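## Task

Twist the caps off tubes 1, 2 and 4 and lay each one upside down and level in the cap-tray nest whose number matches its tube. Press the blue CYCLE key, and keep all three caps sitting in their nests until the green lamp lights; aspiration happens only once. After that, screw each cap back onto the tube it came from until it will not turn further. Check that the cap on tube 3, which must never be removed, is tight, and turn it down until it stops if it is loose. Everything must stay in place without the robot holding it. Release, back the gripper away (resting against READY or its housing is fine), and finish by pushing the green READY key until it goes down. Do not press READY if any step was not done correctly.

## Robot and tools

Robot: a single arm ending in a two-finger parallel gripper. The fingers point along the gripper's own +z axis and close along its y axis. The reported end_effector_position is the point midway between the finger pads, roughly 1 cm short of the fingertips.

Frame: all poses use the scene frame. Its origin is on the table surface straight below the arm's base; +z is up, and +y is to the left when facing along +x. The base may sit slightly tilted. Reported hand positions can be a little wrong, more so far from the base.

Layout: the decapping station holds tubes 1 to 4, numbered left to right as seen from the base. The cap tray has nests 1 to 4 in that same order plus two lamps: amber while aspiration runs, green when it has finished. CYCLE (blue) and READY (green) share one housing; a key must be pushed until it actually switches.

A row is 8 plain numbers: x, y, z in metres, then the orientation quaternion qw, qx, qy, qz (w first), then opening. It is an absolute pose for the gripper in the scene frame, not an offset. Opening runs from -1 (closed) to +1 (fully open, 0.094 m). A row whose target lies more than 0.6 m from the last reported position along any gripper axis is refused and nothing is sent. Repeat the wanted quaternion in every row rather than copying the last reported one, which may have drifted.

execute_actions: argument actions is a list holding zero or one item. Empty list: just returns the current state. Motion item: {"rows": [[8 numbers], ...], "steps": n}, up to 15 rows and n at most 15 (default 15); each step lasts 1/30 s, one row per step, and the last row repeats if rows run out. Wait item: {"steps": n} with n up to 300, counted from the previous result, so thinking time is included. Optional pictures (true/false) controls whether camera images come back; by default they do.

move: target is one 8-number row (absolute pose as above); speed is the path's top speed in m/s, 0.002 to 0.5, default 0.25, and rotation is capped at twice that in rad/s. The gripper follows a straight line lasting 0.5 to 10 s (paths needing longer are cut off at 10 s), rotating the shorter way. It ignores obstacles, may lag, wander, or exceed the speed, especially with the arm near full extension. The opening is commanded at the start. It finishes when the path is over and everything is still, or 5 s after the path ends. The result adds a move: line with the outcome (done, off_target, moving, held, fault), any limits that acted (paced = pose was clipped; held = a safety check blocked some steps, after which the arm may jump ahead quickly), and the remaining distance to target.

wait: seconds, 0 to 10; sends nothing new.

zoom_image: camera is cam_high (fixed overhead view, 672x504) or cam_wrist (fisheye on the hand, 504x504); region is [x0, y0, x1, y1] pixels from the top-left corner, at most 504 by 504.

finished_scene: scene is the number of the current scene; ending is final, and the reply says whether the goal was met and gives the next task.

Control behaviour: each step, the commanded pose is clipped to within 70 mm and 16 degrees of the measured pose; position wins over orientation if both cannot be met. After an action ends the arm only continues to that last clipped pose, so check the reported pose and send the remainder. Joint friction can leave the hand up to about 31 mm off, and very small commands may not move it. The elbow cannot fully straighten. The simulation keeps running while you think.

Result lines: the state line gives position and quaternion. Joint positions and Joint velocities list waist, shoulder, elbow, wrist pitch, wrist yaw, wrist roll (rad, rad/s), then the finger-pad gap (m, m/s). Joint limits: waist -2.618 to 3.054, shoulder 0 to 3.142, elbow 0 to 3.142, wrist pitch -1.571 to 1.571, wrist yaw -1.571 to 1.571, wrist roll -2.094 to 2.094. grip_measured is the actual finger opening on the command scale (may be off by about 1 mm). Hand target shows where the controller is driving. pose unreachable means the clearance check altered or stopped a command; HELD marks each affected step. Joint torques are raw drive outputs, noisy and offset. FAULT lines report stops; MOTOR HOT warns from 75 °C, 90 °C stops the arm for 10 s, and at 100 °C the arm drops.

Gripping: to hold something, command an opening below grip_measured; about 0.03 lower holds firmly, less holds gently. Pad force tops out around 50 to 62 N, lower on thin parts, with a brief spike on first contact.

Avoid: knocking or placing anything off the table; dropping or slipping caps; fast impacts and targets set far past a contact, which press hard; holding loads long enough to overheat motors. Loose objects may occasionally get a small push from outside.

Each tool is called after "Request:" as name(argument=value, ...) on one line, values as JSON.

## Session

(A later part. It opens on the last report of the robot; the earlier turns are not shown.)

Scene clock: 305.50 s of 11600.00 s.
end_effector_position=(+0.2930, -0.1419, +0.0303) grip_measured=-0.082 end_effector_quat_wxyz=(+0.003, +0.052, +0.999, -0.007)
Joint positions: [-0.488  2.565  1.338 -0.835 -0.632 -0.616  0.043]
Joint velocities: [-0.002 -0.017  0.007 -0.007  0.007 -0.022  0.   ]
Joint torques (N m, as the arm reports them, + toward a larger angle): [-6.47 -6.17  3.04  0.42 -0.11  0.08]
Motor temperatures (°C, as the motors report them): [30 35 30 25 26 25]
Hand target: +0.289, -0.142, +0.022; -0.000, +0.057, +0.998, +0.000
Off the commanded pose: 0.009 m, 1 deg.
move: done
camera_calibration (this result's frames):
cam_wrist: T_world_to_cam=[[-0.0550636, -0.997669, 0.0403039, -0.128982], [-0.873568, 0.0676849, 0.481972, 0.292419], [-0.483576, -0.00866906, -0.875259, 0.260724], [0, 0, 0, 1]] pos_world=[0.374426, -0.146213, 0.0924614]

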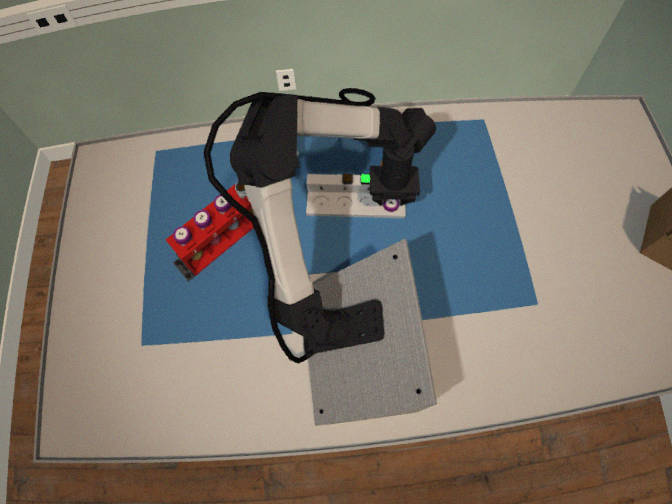

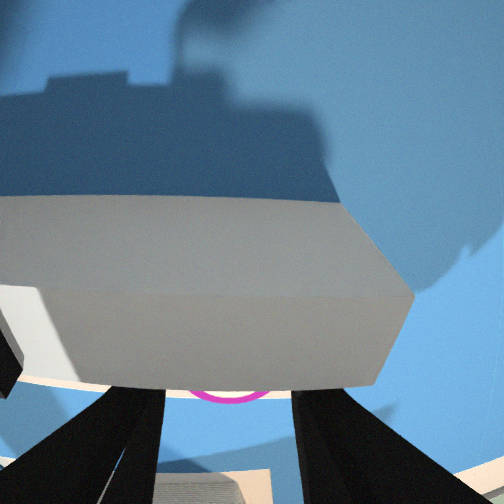

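Request:
execute_actions(actions=[{"rows":[[0.291,-0.1425,0.026,0,0.057,0.998,0,-0.375]],"steps":12}], pictures=false)

Request:
move(target=[0.291,-0.142,0.075,0,0.057,0.998,0,-0.375], speed=0.08)

Scene clock: 306.80 s of 11600.00 s.
end_effector_position=(+0.2933, -0.1422, +0.0303) grip_measured=-0.338 end_effector_quat_wxyz=(+0.003, +0.051, +0.999, -0.007)
Joint positions: [-0.488  2.565  1.338 -0.833 -0.632 -0.616  0.031]
Joint velocities: [-0.002 -0.012 -0.022 -0.051 -0.022 -0.037  0.   ]
Joint torques (N m, as the arm reports them, + toward a larger angle): [-6.83 -6.08  4.37  0.21 -0.12  0.04]
Motor temperatures (°C, as the motors report them): [30 35 30 25 26 25]
Hand target: +0.291, -0.142, +0.026; +0.000, +0.057, +0.998, -0.000
Off the commanded pose: 0.005 m, 1 deg.
Steps of this call (steps 1 to 27: nothing new was sent; steps 28 to 39: all 12 steps of this action). Readings (end_effector_position):
28: (+0.2933, -0.1422, +0.0303)
29: (+0.2933, -0.1422, +0.0303)
31: (+0.2933, -0.1422, +0.0303)
35: (+0.2933, -0.1422, +0.0303)
39: the state above

Scene clock: 308.13 s of 11600.00 s.
end_effector_position=(+0.2886, -0.1409, +0.0671) grip_measured=-0.338 end_effector_quat_wxyz=(-0.002, +0.062, +0.998, +0.006)
Joint positions: [-0.56   2.544  1.424 -1.016 -0.611 -0.689  0.031]
Joint velocities: [-0.012 -0.012  0.007 -0.022  0.022 -0.051 -0.001]
Joint torques (N m, as the arm reports them, + toward a larger angle): [-7.38 -8.    5.72 -0.01  0.01 -0.01]
Motor temperatures (°C, as the motors report them): [30 35 30 25 26 25]
Hand target: +0.290, -0.142, +0.075; +0.000, +0.057, +0.998, -0.000
Off the commanded pose: 0.008 m, 1 deg.
move: done
camera_calibration (this result's frames):
cam_wrist: T_world_to_cam=[[-0.0752773, -0.997068, 0.0137496, -0.121977], [-0.868713, 0.0723439, 0.490004, 0.269448], [-0.489562, 0.0249418, -0.871612, 0.297069], [0, 0, 0, 1]] pos_world=[0.370325, -0.148522, 0.128575]

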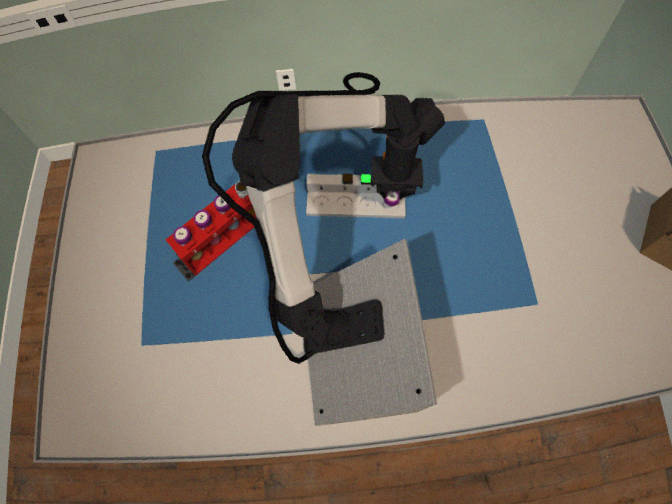

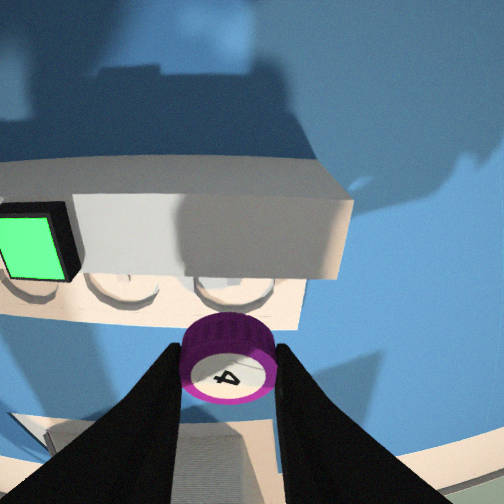

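Request:
move(target=[0.30,0.05,0.16,0,-0.4,0.9165,0,-0.375], speed=0.3)

Request:
move(target=[0.306,0.178,0.158,0,-0.77,0.638,0,-0.375], speed=0.3)

Request:
move(target=[0.306,0.179,0.145,0,-0.78,0.626,0,-0.375], speed=0.05)

Scene clock: 311.53 s of 11600.00 s.
end_effector_position=(+0.2975, +0.0451, +0.1572) grip_measured=-0.338 end_effector_quat_wxyz=(-0.003, -0.392, +0.920, -0.002)
Joint positions: [-0.374  1.989  1.407 -1.416 -0.685 -1.404  0.031]
Joint velocities: [-0.007 -0.017  0.007 -0.066  0.022 -0.037 -0.001]
Joint torques (N m, as the arm reports them, + toward a larger angle): [-5.69 -4.6   5.49  0.01 -0.17 -0.04]
Motor temperatures (°C, as the motors report them): [30 35 30 25 26 25]
Hand target: +0.299, +0.052, +0.160; +0.000, -0.400, +0.916, +0.001
Off the commanded pose: 0.006 m, 1 deg.
move: done
camera_calibration (this result's frames):
cam_wrist: T_world_to_cam=[[0.753224, -0.657213, 0.0269033, -0.200991], [-0.582173, -0.647068, 0.492318, 0.166454], [-0.306149, -0.386488, -0.87, 0.339104], [0, 0, 0, 1]] pos_world=[0.352113, 0.106673, 0.21848]

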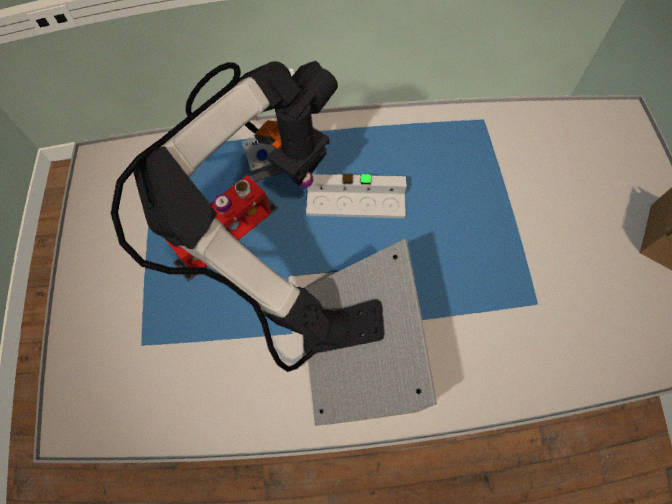

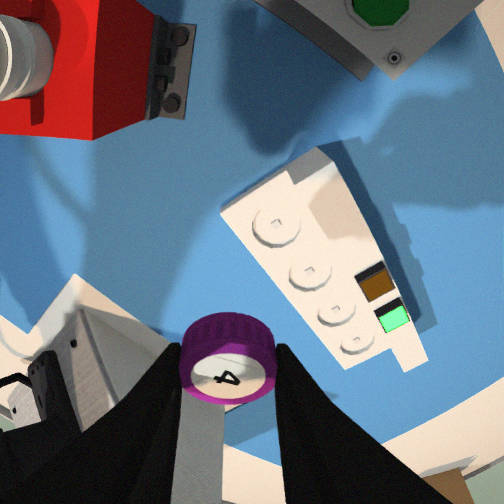

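Scene clock: 313.63 s of 11600.00 s.
end_effector_position=(+0.3064, +0.1704, +0.1542) grip_measured=-0.338 end_effector_quat_wxyz=(+0.004, +0.762, -0.647, -0.000)
Joint positions: [-0.099  1.794  1.522 -1.492 -0.768 -1.983  0.031]
Joint velocities: [-0.007 -0.017  0.002 -0.037 -0.022 -0.051  0.001]
Joint torques (N m, as the arm reports them, + toward a larger angle): [-5.41 -4.84  5.19 -0.09 -0.11 -0.05]
Motor temperatures (°C, as the motors report them): [30 36 30 25 26 25]
Hand target: +0.306, +0.179, +0.158; -0.001, +0.770, -0.638, -0.001
Off the commanded pose: 0.008 m, 1 deg.
move: done
camera_calibration (this result's frames):
cam_wrist: T_world_to_cam=[[0.977552, 0.209808, 0.0192875, -0.340531], [0.173502, -0.853552, 0.491269, 0.0580094], [0.119535, -0.476895, -0.870794, 0.272691], [0, 0, 0, 1]] pos_world=[0.290226, 0.251005, 0.215527]

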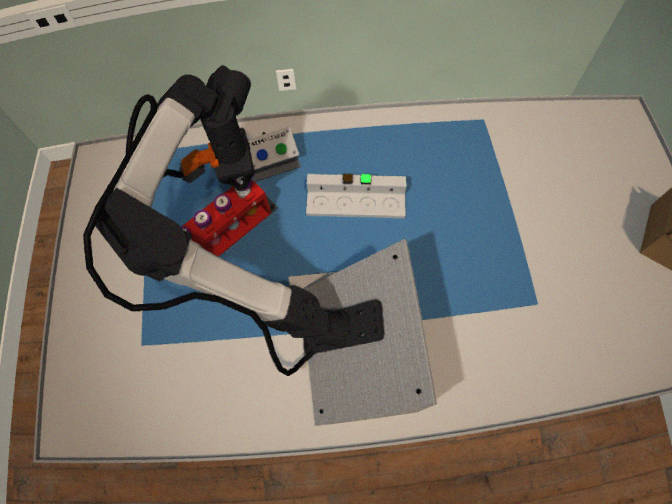

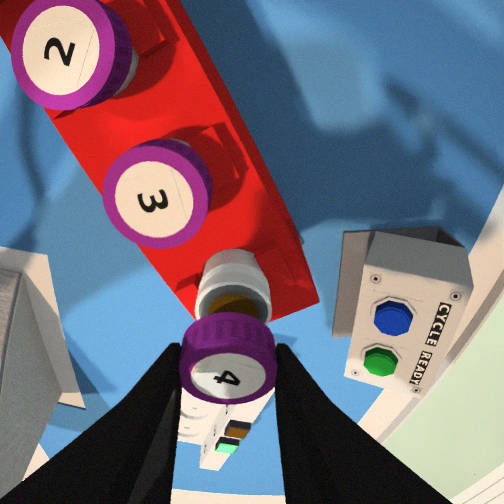

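Scene clock: 314.47 s of 11600.00 s.
end_effector_position=(+0.3068, +0.1737, +0.1449) grip_measured=-0.338 end_effector_quat_wxyz=(+0.008, +0.772, -0.636, -0.004)
Joint positions: [-0.07   1.794  1.506 -1.463 -0.771 -1.983  0.031]
Joint velocities: [-0.002  0.022  0.027 -0.037 -0.051 -0.022 -0.001]
Joint torques (N m, as the arm reports them, + toward a larger angle): [-5.41 -5.74  2.89  0.28 -0.13  0.02]
Motor temperatures (°C, as the motors report them): [30 36 30 25 26 25]
Hand target: +0.306, +0.179, +0.145; +0.000, +0.780, -0.626, -0.001
Off the commanded pose: 0.005 m, 2 deg.
move: done
camera_calibration (this result's frames):
cam_wrist: T_world_to_cam=[[0.971113, 0.238466, 0.00855368, -0.342895], [0.203942, -0.848061, 0.489081, 0.0552976], [0.123883, -0.473209, -0.872196, 0.264332], [0, 0, 0, 1]] pos_world=[0.288966, 0.253749, 0.206438]

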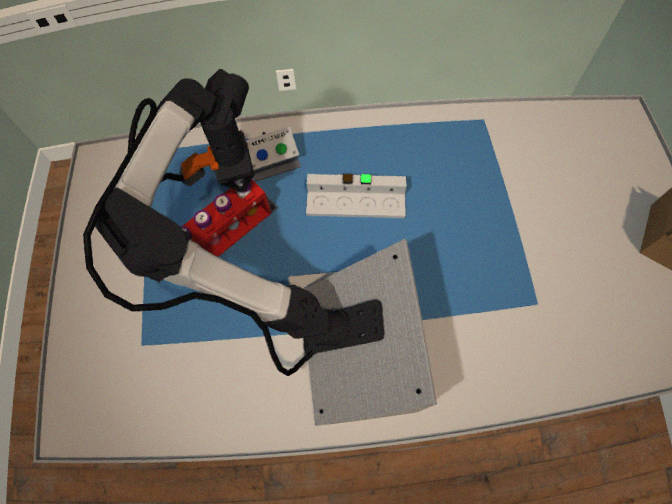

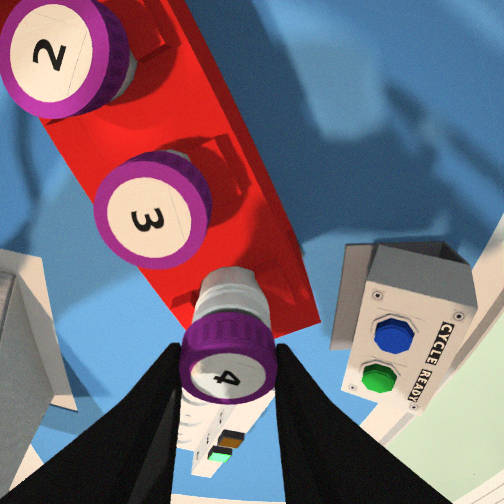

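Request:
move(target=[0.306,0.1815,0.1435,0,-0.79,0.613,0,-0.375], speed=0.02)

Scene clock: 317.70 s of 11600.00 s.
end_effector_position=(+0.3072, +0.1778, +0.1454) grip_measured=-0.338 end_effector_quat_wxyz=(+0.006, +0.782, -0.623, -0.000)
Joint positions: [-0.062  1.782  1.506 -1.455 -0.772 -1.996  0.031]
Joint velocities: [ 0.017  0.002 -0.012  0.051 -0.051 -0.007 -0.   ]
Joint torques (N m, as the arm reports them, + toward a larger angle): [-5.23 -5.16  2.69  0.28 -0.17 -0.02]
Motor temperatures (°C, as the motors report them): [30 36 30 25 26 25]
Hand target: +0.306, +0.182, +0.144; +0.000, +0.790, -0.613, -0.000
Off the commanded pose: 0.004 m, 2 deg.
move: done
camera_calibration (this result's frames):
cam_wrist: T_world_to_cam=[[0.962583, 0.27047, 0.0167564, -0.348498], [0.227531, -0.840255, 0.49214, 0.0493773], [0.147189, -0.469912, -0.870355, 0.258644], [0, 0, 0, 1]] pos_world=[0.286153, 0.257288, 0.206651]

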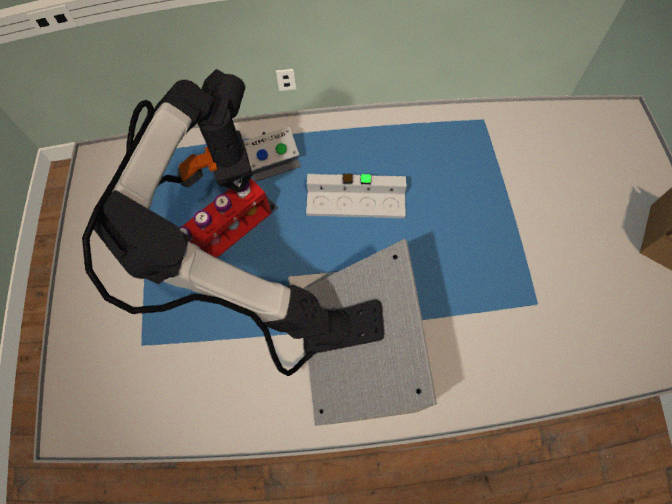

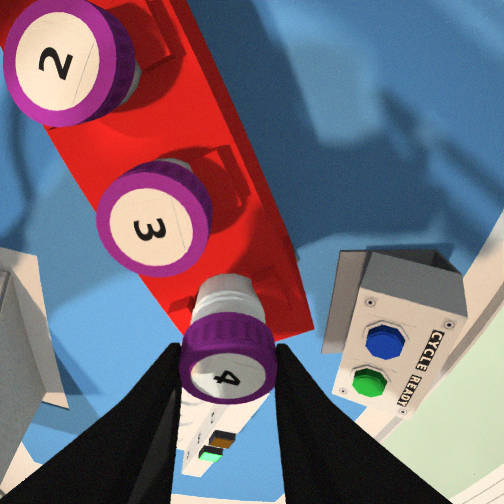

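Overshot a bit; descend while easing y back.

Request:
move(target=[0.306,0.178,0.139,0,-0.79,0.613,0,-0.375], speed=0.02)

Scene clock: 319.23 s of 11600.00 s.
end_effector_position=(+0.3063, +0.1744, +0.1417) grip_measured=-0.338 end_effector_quat_wxyz=(+0.006, +0.781, -0.624, -0.002)
Joint positions: [-0.062  1.782  1.485 -1.437 -0.774 -1.996  0.031]
Joint velocities: [-0.012 -0.007 -0.017  0.007 -0.007 -0.007 -0.001]
Joint torques (N m, as the arm reports them, + toward a larger angle): [-5.06 -5.27  2.67  0.34 -0.14  0.  ]
Motor temperatures (°C, as the motors report them): [30 36 30 25 26 25]
Hand target: +0.306, +0.178, +0.139; +0.000, +0.790, -0.613, -0.000
Off the commanded pose: 0.005 m, 2 deg.
move: done
camera_calibration (this result's frames):
cam_wrist: T_world_to_cam=[[0.963245, 0.268214, 0.0148605, -0.346221], [0.226777, -0.84159, 0.490203, 0.0492879], [0.143986, -0.468815, -0.871482, 0.254875], [0, 0, 0, 1]] pos_world=[0.28562, 0.253831, 0.203103]

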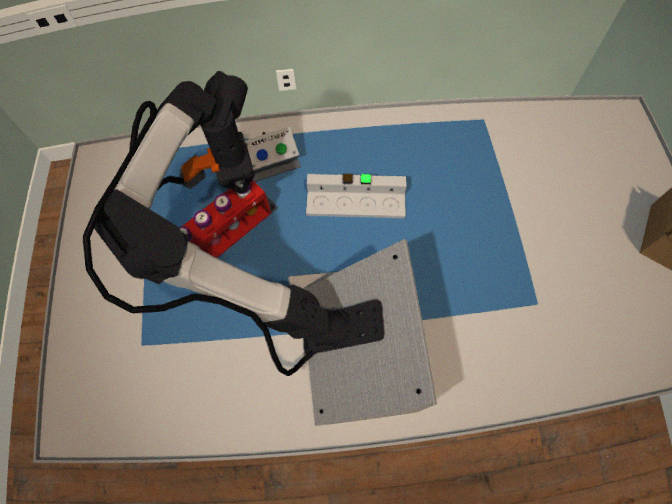

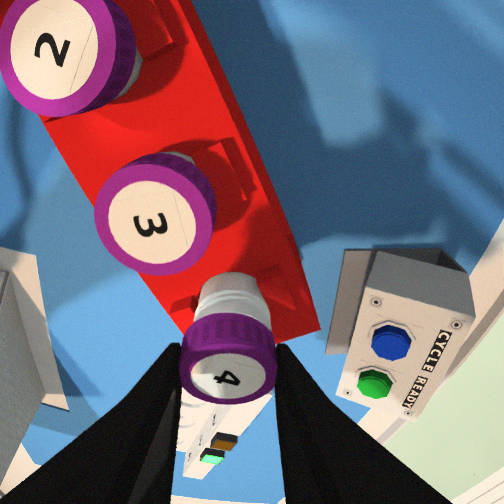

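Request:
move(target=[0.3072,0.1795,0.131,0,-0.795,0.607,0,-0.375], speed=0.02)

Scene clock: 321.20 s of 11600.00 s.
end_effector_position=(+0.3088, +0.1757, +0.1406) grip_measured=-0.338 end_effector_quat_wxyz=(+0.001, +0.791, -0.612, +0.008)
Joint positions: [-0.055  1.767  1.47  -1.403 -0.774 -1.996  0.031]
Joint velocities: [-0.002 -0.002 -0.022  0.037 -0.125  0.051 -0.   ]
Joint torques (N m, as the arm reports them, + toward a larger angle): [-3.6  -4.4   2.02  0.46 -0.17  0.09]
Motor temperatures (°C, as the motors report them): [30 36 30 25 26 25]
Hand target: +0.307, +0.180, +0.131; +0.000, +0.795, -0.607, -0.000
Off the commanded pose: 0.010 m, 1 deg.
move: done
camera_calibration (this result's frames):
cam_wrist: T_world_to_cam=[[0.954319, 0.296922, 0.0333403, -0.353892], [0.241624, -0.832558, 0.498463, 0.0430212], [0.175762, -0.467637, -0.86627, 0.243451], [0, 0, 0, 1]] pos_world=[0.284541, 0.254743, 0.201249]

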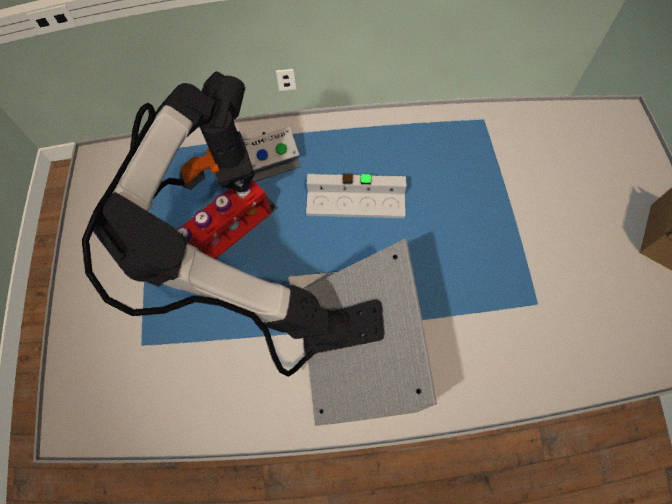

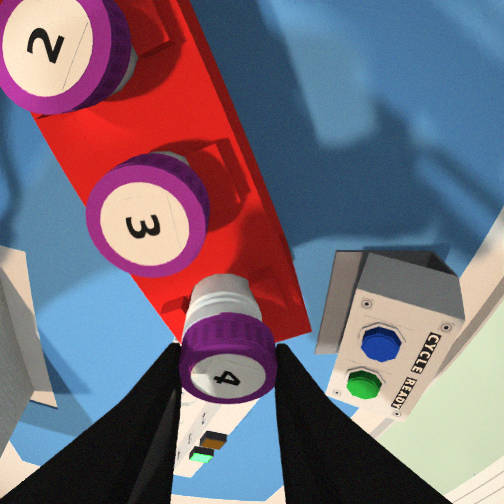

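Request:
move(target=[0.305,0.1795,0.143,0,-0.795,0.607,0,-0.375], speed=0.02)

Scene clock: 322.87 s of 11600.00 s.
end_effector_position=(+0.3085, +0.1757, +0.1408) grip_measured=-0.338 end_effector_quat_wxyz=(+0.001, +0.795, -0.607, +0.007)
Joint positions: [-0.056  1.767  1.47  -1.405 -0.775 -2.012  0.031]
Joint velocities: [ 0.002 -0.022 -0.007 -0.051 -0.007 -0.095 -0.001]
Joint torques (N m, as the arm reports them, + toward a larger angle): [-6.09 -4.33  4.57 -0.17 -0.14 -0.06]
Motor temperatures (°C, as the motors report them): [30 36 30 25 26 25]
Hand target: +0.305, +0.179, +0.143; -0.000, +0.795, -0.607, +0.000
Off the commanded pose: 0.006 m, 1 deg.
move: done
camera_calibration (this result's frames):
cam_wrist: T_world_to_cam=[[0.95005, 0.310367, 0.032818, -0.354604], [0.253789, -0.829475, 0.497556, 0.0388641], [0.181646, -0.464374, -0.866811, 0.241344], [0, 0, 0, 1]] pos_world=[0.283189, 0.254368, 0.2015]

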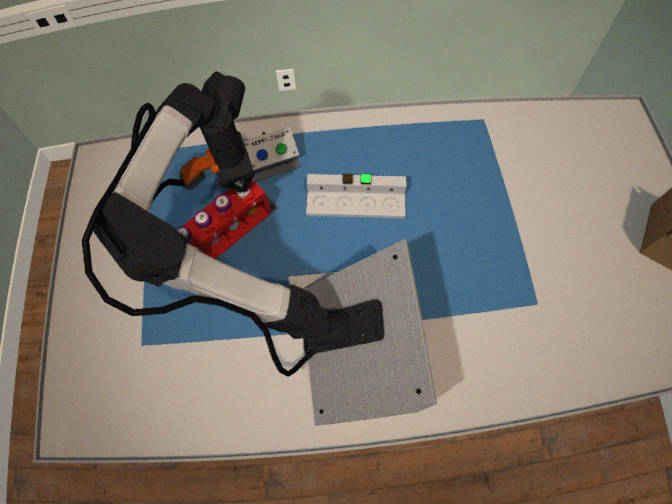

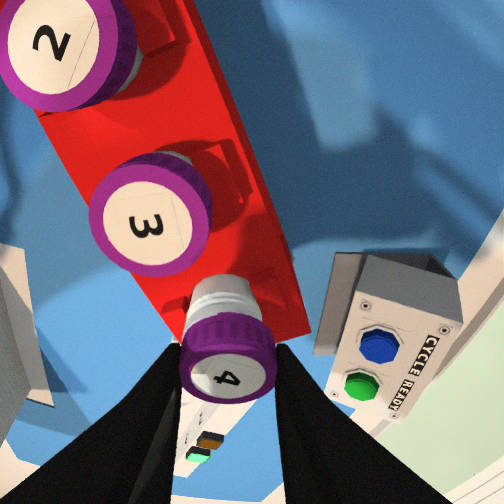

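Request:
move(target=[0.306,0.179,0.152,0,-0.79,0.613,0,-0.375], speed=0.04)

Request:
move(target=[0.3055,0.1805,0.141,0,-0.79,0.613,0,-0.375], speed=0.02)

Scene clock: 325.03 s of 11600.00 s.
end_effector_position=(+0.3046, +0.1794, +0.1486) grip_measured=-0.338 end_effector_quat_wxyz=(+0.002, +0.792, -0.611, +0.002)
Joint positions: [-0.068  1.767  1.499 -1.46  -0.776 -2.029  0.031]
Joint velocities: [ 0.012  0.007 -0.007 -0.007 -0.037 -0.11  -0.   ]
Joint torques (N m, as the arm reports them, + toward a larger angle): [-6.87 -3.49  5.12 -0.06 -0.1  -0.05]
Motor temperatures (°C, as the motors report them): [30 35 30 25 26 25]
Hand target: +0.306, +0.179, +0.152; -0.000, +0.790, -0.613, +0.000
Off the commanded pose: 0.004 m, 0 deg.
move: done
camera_calibration (this result's frames):
cam_wrist: T_world_to_cam=[[0.95368, 0.299784, 0.024984, -0.350292], [0.249503, -0.834647, 0.491032, 0.0422708], [0.168056, -0.462053, -0.870783, 0.254885], [0, 0, 0, 1]] pos_world=[0.280685, 0.258064, 0.209945]

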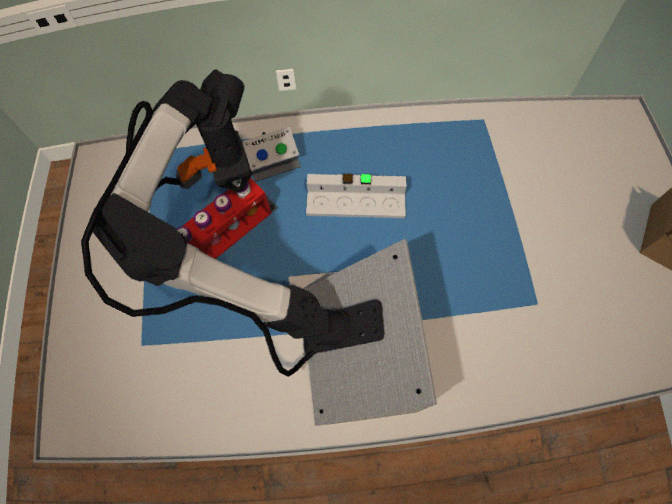

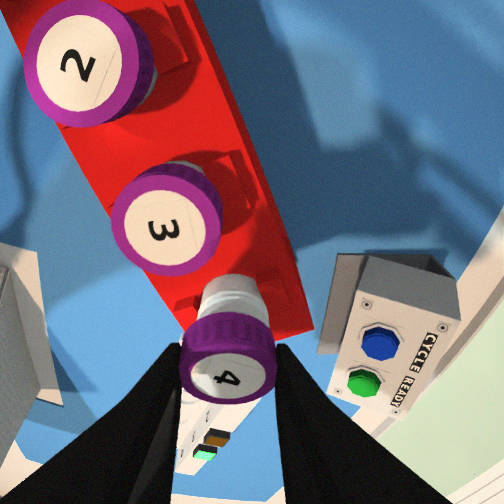

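Scene clock: 325.77 s of 11600.00 s.
end_effector_position=(+0.3054, +0.1797, +0.1447) grip_measured=-0.338 end_effector_quat_wxyz=(+0.003, +0.790, -0.613, +0.002)
Joint positions: [-0.058  1.767  1.49  -1.442 -0.776 -2.011  0.031]
Joint velocities: [ 0.017 -0.002 -0.007  0.022 -0.037 -0.022 -0.001]
Joint torques (N m, as the arm reports them, + toward a larger angle): [-5.2  -4.38  2.8   0.25 -0.16  0.11]
Motor temperatures (°C, as the motors report them): [30 35 30 25 26 25]
Hand target: +0.306, +0.181, +0.141; +0.000, +0.790, -0.613, -0.000
Off the commanded pose: 0.004 m, 0 deg.
move: done
camera_calibration (this result's frames):
cam_wrist: T_world_to_cam=[[0.955166, 0.295135, 0.0234975, -0.350474], [0.245963, -0.83519, 0.491893, 0.0452245], [0.1648, -0.46406, -0.870338, 0.252756], [0, 0, 0, 1]] pos_world=[0.281983, 0.258502, 0.205973]

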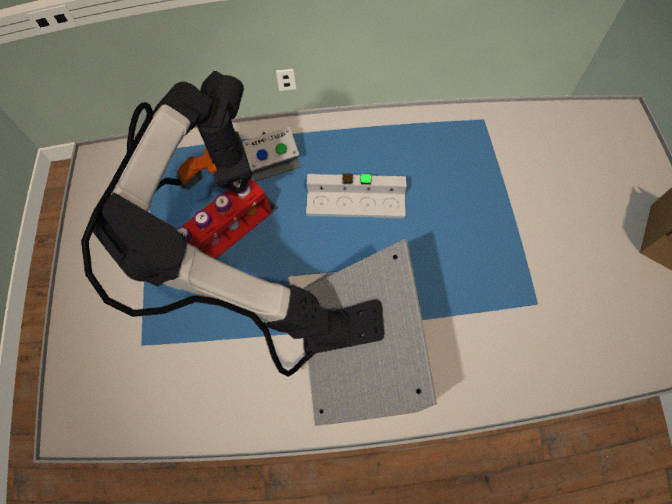

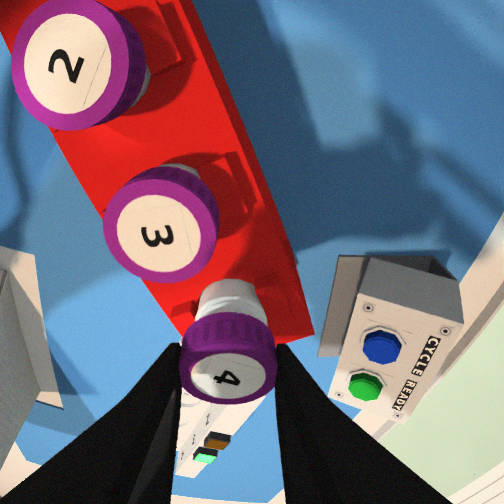

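Request:
move(target=[0.3072,0.1778,0.1385,0,-0.79,0.613,0,-0.375], speed=0.015)

Scene clock: 327.47 s of 11600.00 s.
end_effector_position=(+0.3081, +0.1792, +0.1447) grip_measured=-0.338 end_effector_quat_wxyz=(+0.001, +0.792, -0.610, +0.006)
Joint positions: [-0.058  1.767  1.49  -1.429 -0.776 -2.008  0.031]
Joint velocities: [0.017 0.012 0.012 0.095 0.066 0.007 0.   ]
Joint torques (N m, as the arm reports them, + toward a larger angle): [-5.18 -3.86  2.48  0.29 -0.11  0.1 ]
Motor temperatures (°C, as the motors report them): [30 35 30 25 26 25]
Hand target: +0.307, +0.178, +0.139; +0.000, +0.790, -0.613, -0.000
Off the commanded pose: 0.006 m, 1 deg.
move: done
camera_calibration (this result's frames):
cam_wrist: T_world_to_cam=[[0.952691, 0.302242, 0.0320935, -0.354619], [0.2474, -0.832468, 0.495773, 0.042661], [0.17656, -0.464378, -0.867859, 0.248177], [0, 0, 0, 1]] pos_world=[0.28347, 0.257942, 0.205613]

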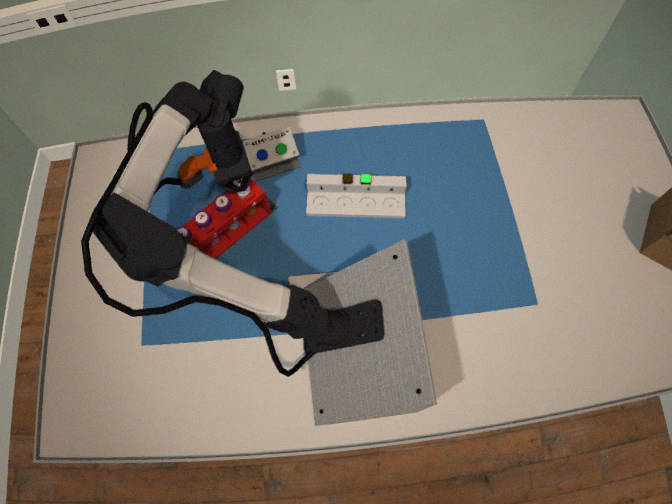

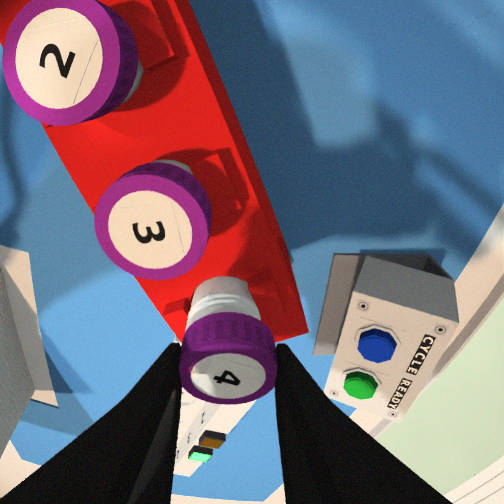

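Request:
move(target=[0.3062,0.1773,0.137,0,-0.79,0.613,0,-0.375], speed=0.015)

Scene clock: 328.67 s of 11600.00 s.
end_effector_position=(+0.3064, +0.1765, +0.1417) grip_measured=-0.338 end_effector_quat_wxyz=(+0.002, +0.790, -0.613, +0.003)
Joint positions: [-0.058  1.767  1.473 -1.42  -0.776 -2.006  0.031]
Joint velocities: [-0.007  0.017 -0.002 -0.051 -0.037  0.022 -0.001]
Joint torques (N m, as the arm reports them, + toward a larger angle): [-5.06 -4.11  2.84  0.27 -0.13  0.1 ]
Motor temperatures (°C, as the motors report them): [30 35 30 25 26 25]
Hand target: +0.306, +0.177, +0.137; -0.000, +0.790, -0.613, -0.000
Off the commanded pose: 0.005 m, 0 deg.
move: done
camera_calibration (this result's frames):
cam_wrist: T_world_to_cam=[[0.955112, 0.295001, 0.0271073, -0.350863], [0.243852, -0.834857, 0.493508, 0.0441312], [0.168216, -0.464746, -0.869318, 0.24744], [0, 0, 0, 1]] pos_world=[0.282728, 0.255345, 0.202836]

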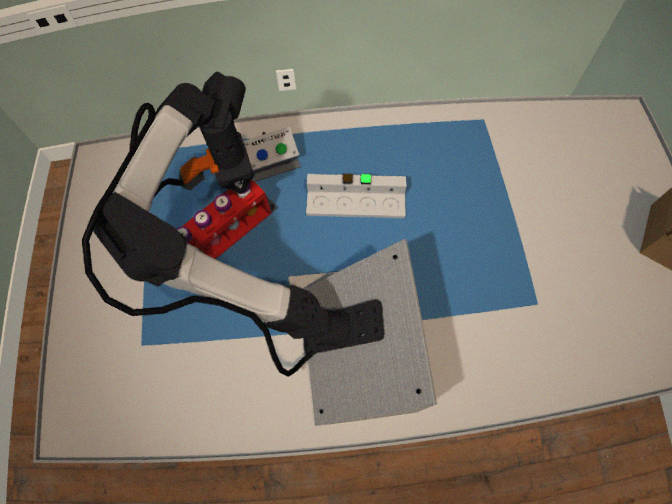

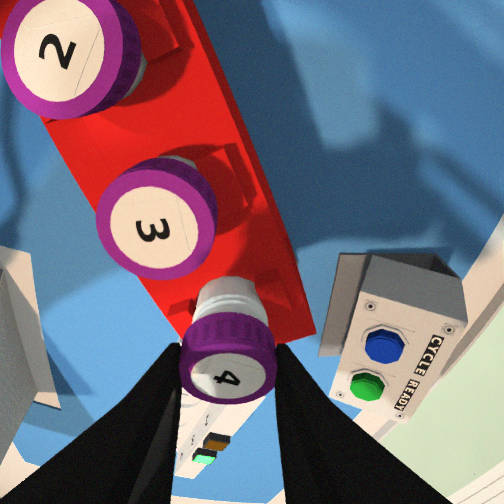

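Request:
move(target=[0.306,0.1792,0.1305,0,-0.79,0.613,0,-0.375], speed=0.02)

Scene clock: 330.03 s of 11600.00 s.
end_effector_position=(+0.3071, +0.1768, +0.1337) grip_measured=-0.338 end_effector_quat_wxyz=(+0.004, +0.790, -0.613, +0.002)
Joint positions: [-0.038  1.767  1.453 -1.386 -0.777 -1.982  0.031]
Joint velocities: [-0.022 -0.002 -0.022  0.022 -0.007 -0.037 -0.001]
Joint torques (N m, as the arm reports them, + toward a larger angle): [-5.12 -4.69  2.76  0.27 -0.17  0.07]
Motor temperatures (°C, as the motors report them): [30 35 30 25 26 25]
Hand target: +0.306, +0.179, +0.131; +0.000, +0.790, -0.613, -0.000
Off the commanded pose: 0.004 m, 1 deg.
move: done
camera_calibration (this result's frames):
cam_wrist: T_world_to_cam=[[0.955542, 0.294013, 0.0222868, -0.350717], [0.245212, -0.834361, 0.493672, 0.0476164], [0.163741, -0.466259, -0.869363, 0.242165], [0, 0, 0, 1]] pos_world=[0.283796, 0.255756, 0.194839]

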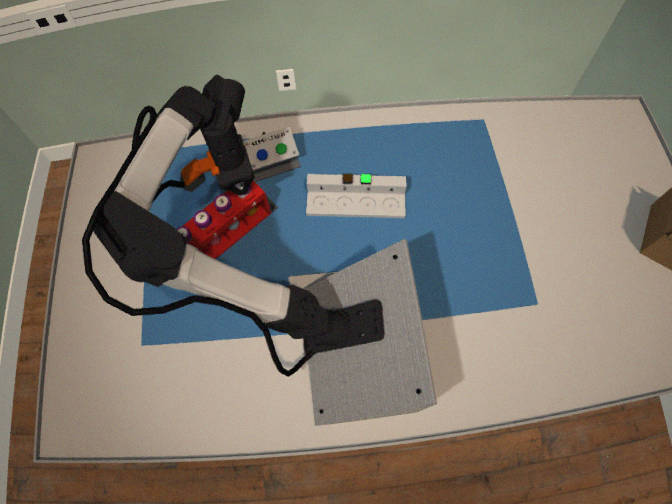

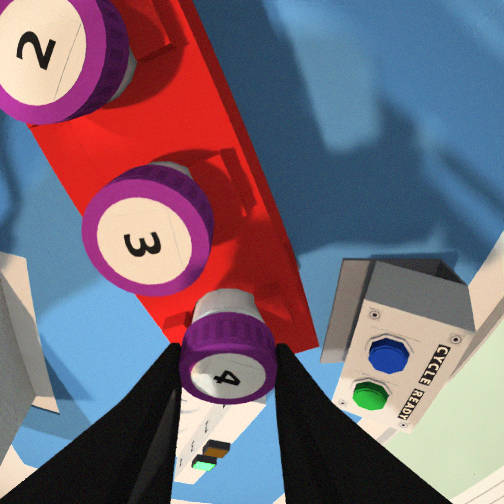

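Request:
execute_actions(actions=[{"rows":[[0.306,0.1785,0.131,0,-0.79,0.613,0,-0.15],[0.306,0.1785,0.131,0,-0.79,0.613,0,-0.15],[0.306,0.1785,0.131,0,-0.79,0.613,0,-0.15],[0.306,0.1785,0.131,0,-0.79,0.613,0,-0.15],[0.306,0.177,0.1295,0,-0.81,0.586,0,-0.15],[0.3065,0.176,0.128,0,-0.82,0.572,0,-0.15]],"steps":15}])

Scene clock: 331.57 s of 11600.00 s.
end_effector_position=(+0.3067, +0.1744, +0.1313) grip_measured=-0.152 end_effector_quat_wxyz=(+0.004, +0.812, -0.584, +0.002)
Joint positions: [-0.038  1.767  1.44  -1.373 -0.777 -2.056  0.04 ]
Joint velocities: [ 0.012  0.007 -0.012  0.007 -0.051  0.007 -0.   ]
Joint torques (N m, as the arm reports them, + toward a larger angle): [-5.22 -4.57  2.93  0.29 -0.15 -0.02]
Motor temperatures (°C, as the motors report them): [30 35 30 25 26 25]
Hand target: +0.307, +0.176, +0.128; +0.000, +0.820, -0.572, -0.000
Off the commanded pose: 0.004 m, 2 deg.
Steps of this call (steps 1 to 31: nothing new was sent; steps 32 to 46: all 15 steps of this action). Readings (end_effector_position):
32: (+0.3072, +0.1768, +0.1337)
33: (+0.3072, +0.1768, +0.1337)
35: (+0.3072, +0.1768, +0.1337)
39: (+0.3064, +0.1749, +0.1318)
46: the state above
camera_calibration (this result's frames):
cam_wrist: T_world_to_cam=[[0.93127, 0.363697, 0.0214478, -0.354222], [0.306655, -0.814273, 0.492871, 0.0247049], [0.19672, -0.452419, -0.869838, 0.226533], [0, 0, 0, 1]] pos_world=[0.277737, 0.251434, 0.192468]

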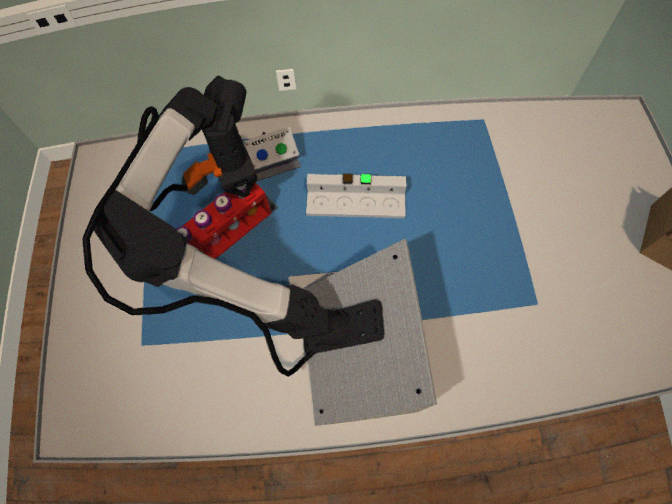

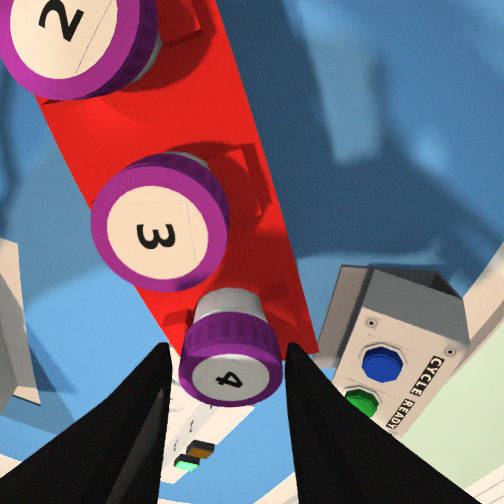

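Request:
execute_actions(actions=[{"rows":[[0.307,0.175,0.129,0,-0.814,0.581,0,-0.375]],"steps":10}], pictures=false)

Request:
move(target=[0.307,0.175,0.127,0,0.087,0.996,0,-0.375], speed=0.5)

Request:
move(target=[0.307,0.175,0.126,0,0.894,0.448,0,-0.375], speed=0.5)

Scene clock: 332.97 s of 11600.00 s.
end_effector_position=(+0.3075, +0.1746, +0.1313) grip_measured=-0.335 end_effector_quat_wxyz=(+0.003, +0.815, -0.579, +0.002)
Joint positions: [-0.038  1.767  1.44  -1.37  -0.779 -2.065  0.031]
Joint velocities: [-0.037  0.017 -0.012  0.007 -0.022  0.007  0.001]
Joint torques (N m, as the arm reports them, + toward a larger angle): [-5.64 -4.26  3.28  0.21 -0.12  0.07]
Motor temperatures (°C, as the motors report them): [30 35 30 25 26 25]
Hand target: +0.307, +0.175, +0.129; +0.000, +0.814, -0.581, +0.000
Off the commanded pose: 0.002 m, 0 deg.
Steps of this call (steps 1 to 32: nothing new was sent; steps 33 to 42: all 10 steps of this action). Readings (end_effector_position):
33: (+0.3070, +0.1744, +0.1313)
34: (+0.3075, +0.1746, +0.1313)
36: (+0.3075, +0.1746, +0.1313)
40: (+0.3075, +0.1746, +0.1313)
42: the state above

Scene clock: 336.07 s of 11600.00 s.
end_effector_position=(+0.3084, +0.1742, +0.1313) grip_measured=-0.335 end_effector_quat_wxyz=(+0.002, +0.084, +0.996, -0.004)
Joint positions: [-0.038  1.767  1.44  -1.365 -0.777  0.012  0.031]
Joint velocities: [-0.022 -0.002 -0.002  0.022  0.022  0.022  0.   ]
Joint torques (N m, as the arm reports them, + toward a larger angle): [-5.29 -4.49  2.74  0.37 -0.1   0.14]
Motor temperatures (°C, as the motors report them): [30 35 30 25 26 25]
Hand target: +0.307, +0.175, +0.127; -0.000, +0.087, +0.996, +0.000
Off the commanded pose: 0.005 m, 1 deg.
move: done
camera_calibration (this result's frames):
cam_wrist: T_world_to_cam=[[-0.118907, -0.9923, 0.0346803, 0.202677], [-0.867552, 0.12082, 0.482448, 0.224604], [-0.482923, 0.0272794, -0.875238, 0.352851], [0, 0, 0, 1]] pos_world=[0.389355, 0.164354, 0.19344]

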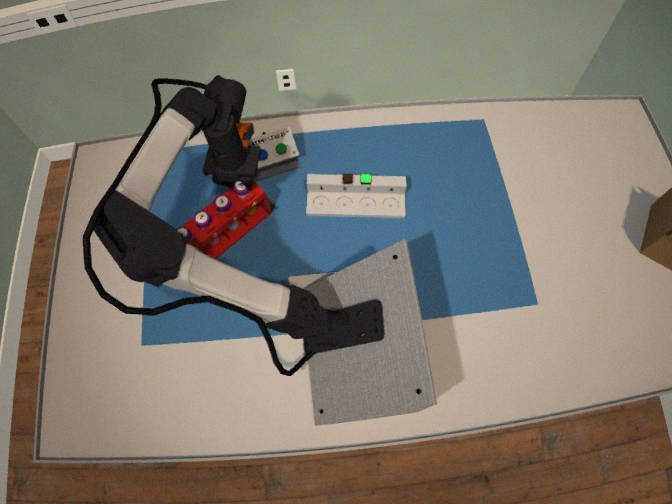

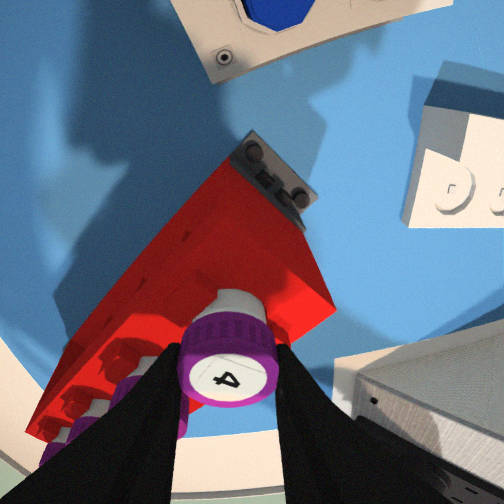

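Scene clock: 338.90 s of 11600.00 s.
end_effector_position=(+0.3068, +0.1737, +0.1301) grip_measured=-0.334 end_effector_quat_wxyz=(+0.004, +0.894, +0.448, -0.005)
Joint positions: [-0.036  1.768  1.438 -1.37  -0.773  2.052  0.031]
Joint velocities: [-0.012 -0.012 -0.022 -0.007  0.066  0.081 -0.   ]
Joint torques (N m, as the arm reports them, + toward a larger angle): [-5.28 -4.55  2.56  0.32 -0.09  0.13]
Motor temperatures (°C, as the motors report them): [31 35 30 25 26 25]
Hand target: +0.307, +0.175, +0.126; -0.000, +0.894, +0.448, -0.000
Off the commanded pose: 0.004 m, 1 deg.
move: done
camera_calibration (this result's frames):
cam_wrist: T_world_to_cam=[[-0.829314, 0.558297, 0.023294, 0.152125], [0.500301, 0.723307, 0.475948, -0.299625], [0.248871, 0.406364, -0.879165, 0.0612383], [0, 0, 0, 1]] pos_world=[0.260822, 0.106905, 0.192901]

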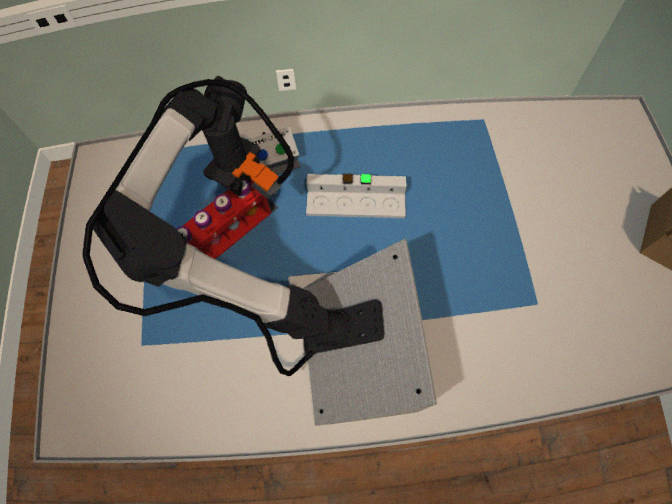

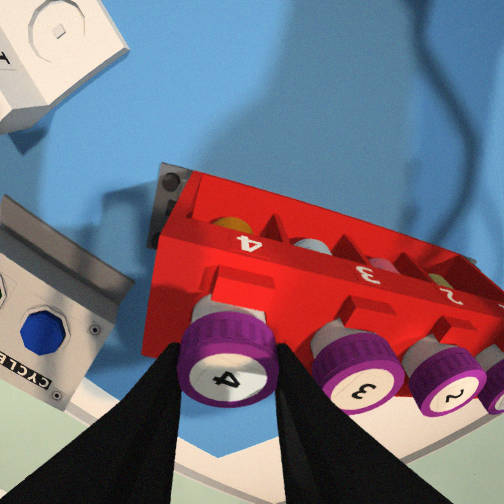

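Request:
execute_actions(actions=[{"rows":[[0.307,0.1745,0.130,0,0.894,0.448,0,-0.14]],"steps":7}], pictures=false)

Request:
move(target=[0.307,0.1745,0.130,0,0.087,0.996,0,-0.14], speed=0.5)

Request:
move(target=[0.307,0.1745,0.130,0,-0.82,0.572,0,-0.14], speed=0.5)

Scene clock: 343.00 s of 11600.00 s.
end_effector_position=(+0.3068, +0.1739, +0.1301) grip_measured=-0.142 end_effector_quat_wxyz=(+0.004, +0.894, +0.447, -0.004)
Joint positions: [-0.036  1.768  1.438 -1.37  -0.774  2.054  0.04 ]
Joint velocities: [-0.002  0.012  0.002  0.007  0.007 -0.095 -0.001]
Joint torques (N m, as the arm reports them, + toward a larger angle): [-6.11 -4.49  3.51  0.15 -0.05  0.01]
Motor temperatures (°C, as the motors report them): [31 35 30 25 26 25]
Hand target: +0.307, +0.175, +0.130; +0.000, +0.894, +0.448, +0.000
Off the commanded pose: 0.001 m, 1 deg.
Steps of this call (steps 1 to 116: nothing new was sent; steps 117 to 123: all 7 steps of this action). Readings (end_effector_position):
117: (+0.3068, +0.1737, +0.1301)
118: (+0.3068, +0.1738, +0.1301)
120: (+0.3068, +0.1738, +0.1301)
123: the state above

Scene clock: 346.03 s of 11600.00 s.
end_effector_position=(+0.3080, +0.1737, +0.1301) grip_measured=-0.142 end_effector_quat_wxyz=(+0.000, +0.090, +0.996, -0.006)
Joint positions: [-0.036  1.768  1.438 -1.364 -0.774  0.025  0.04 ]
Joint velocities: [-0.007  0.022  0.002 -0.051 -0.022  0.051 -0.   ]
Joint torques (N m, as the arm reports them, + toward a larger angle): [-6.29 -4.55  3.54  0.18 -0.1  -0.02]
Motor temperatures (°C, as the motors report them): [31 35 30 25 26 25]
Hand target: +0.307, +0.174, +0.130; +0.000, +0.087, +0.996, -0.000
Off the commanded pose: 0.001 m, 1 deg.
move: done
camera_calibration (this result's frames):
cam_wrist: T_world_to_cam=[[-0.131763, -0.990556, 0.0379093, 0.205412], [-0.864028, 0.13351, 0.485418, 0.22118], [-0.485895, 0.0312056, -0.87346, 0.351655], [0, 0, 0, 1]] pos_world=[0.389039, 0.162969, 0.192004]

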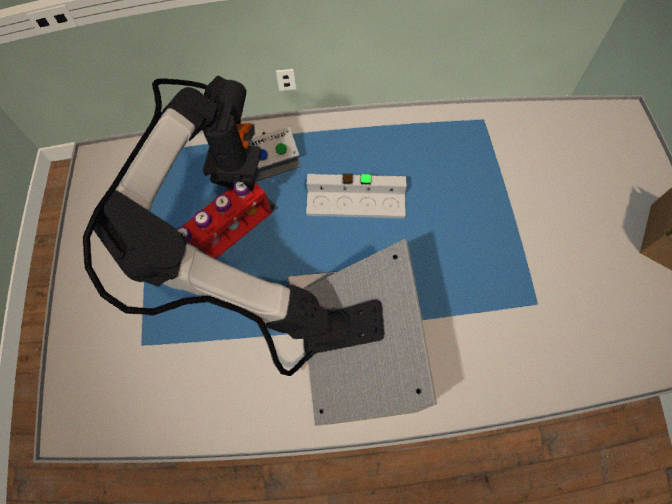

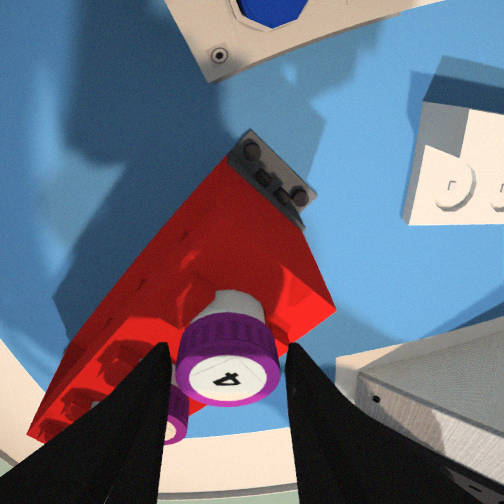

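Scene clock: 348.90 s of 11600.00 s.
end_effector_position=(+0.3084, +0.1737, +0.1301) grip_measured=-0.142 end_effector_quat_wxyz=(+0.004, +0.819, -0.574, +0.004)
Joint positions: [-0.036  1.768  1.438 -1.362 -0.774 -2.072  0.04 ]
Joint velocities: [ 0.002 -0.007  0.002  0.022  0.007  0.007  0.   ]
Joint torques (N m, as the arm reports them, + toward a larger angle): [-6.18 -4.37  3.47  0.05 -0.17 -0.04]
Motor temperatures (°C, as the motors report them): [31 35 30 25 26 25]
Hand target: +0.307, +0.174, +0.130; -0.000, +0.820, -0.572, +0.000
Off the commanded pose: 0.002 m, 1 deg.
move: done
camera_calibration (this result's frames):
cam_wrist: T_world_to_cam=[[0.922265, 0.38586, 0.0232218, -0.356774], [0.324276, -0.80497, 0.496858, 0.0165727], [0.210411, -0.450704, -0.867521, 0.220041], [0, 0, 0, 1]] pos_world=[0.277367, 0.250179, 0.19094]

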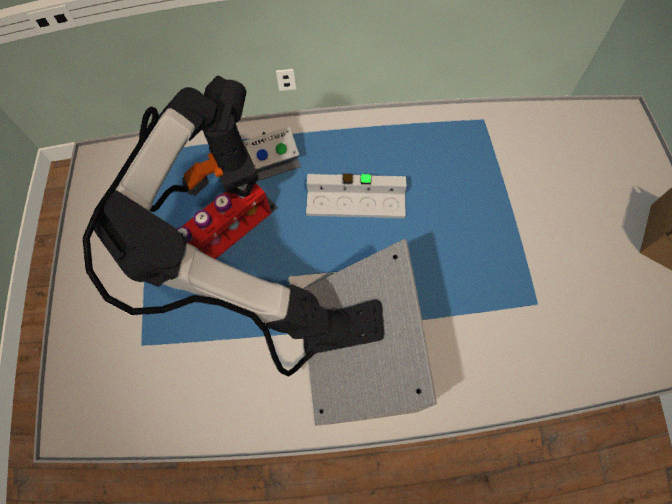

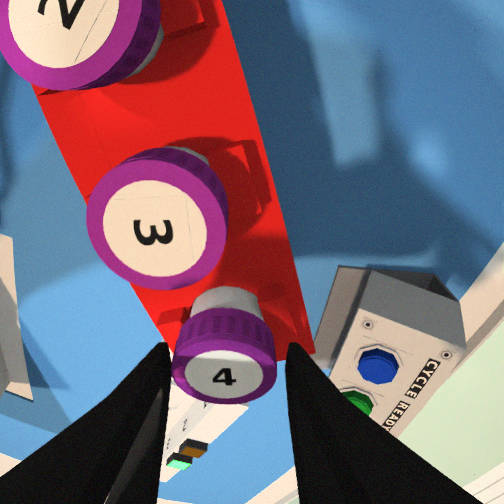

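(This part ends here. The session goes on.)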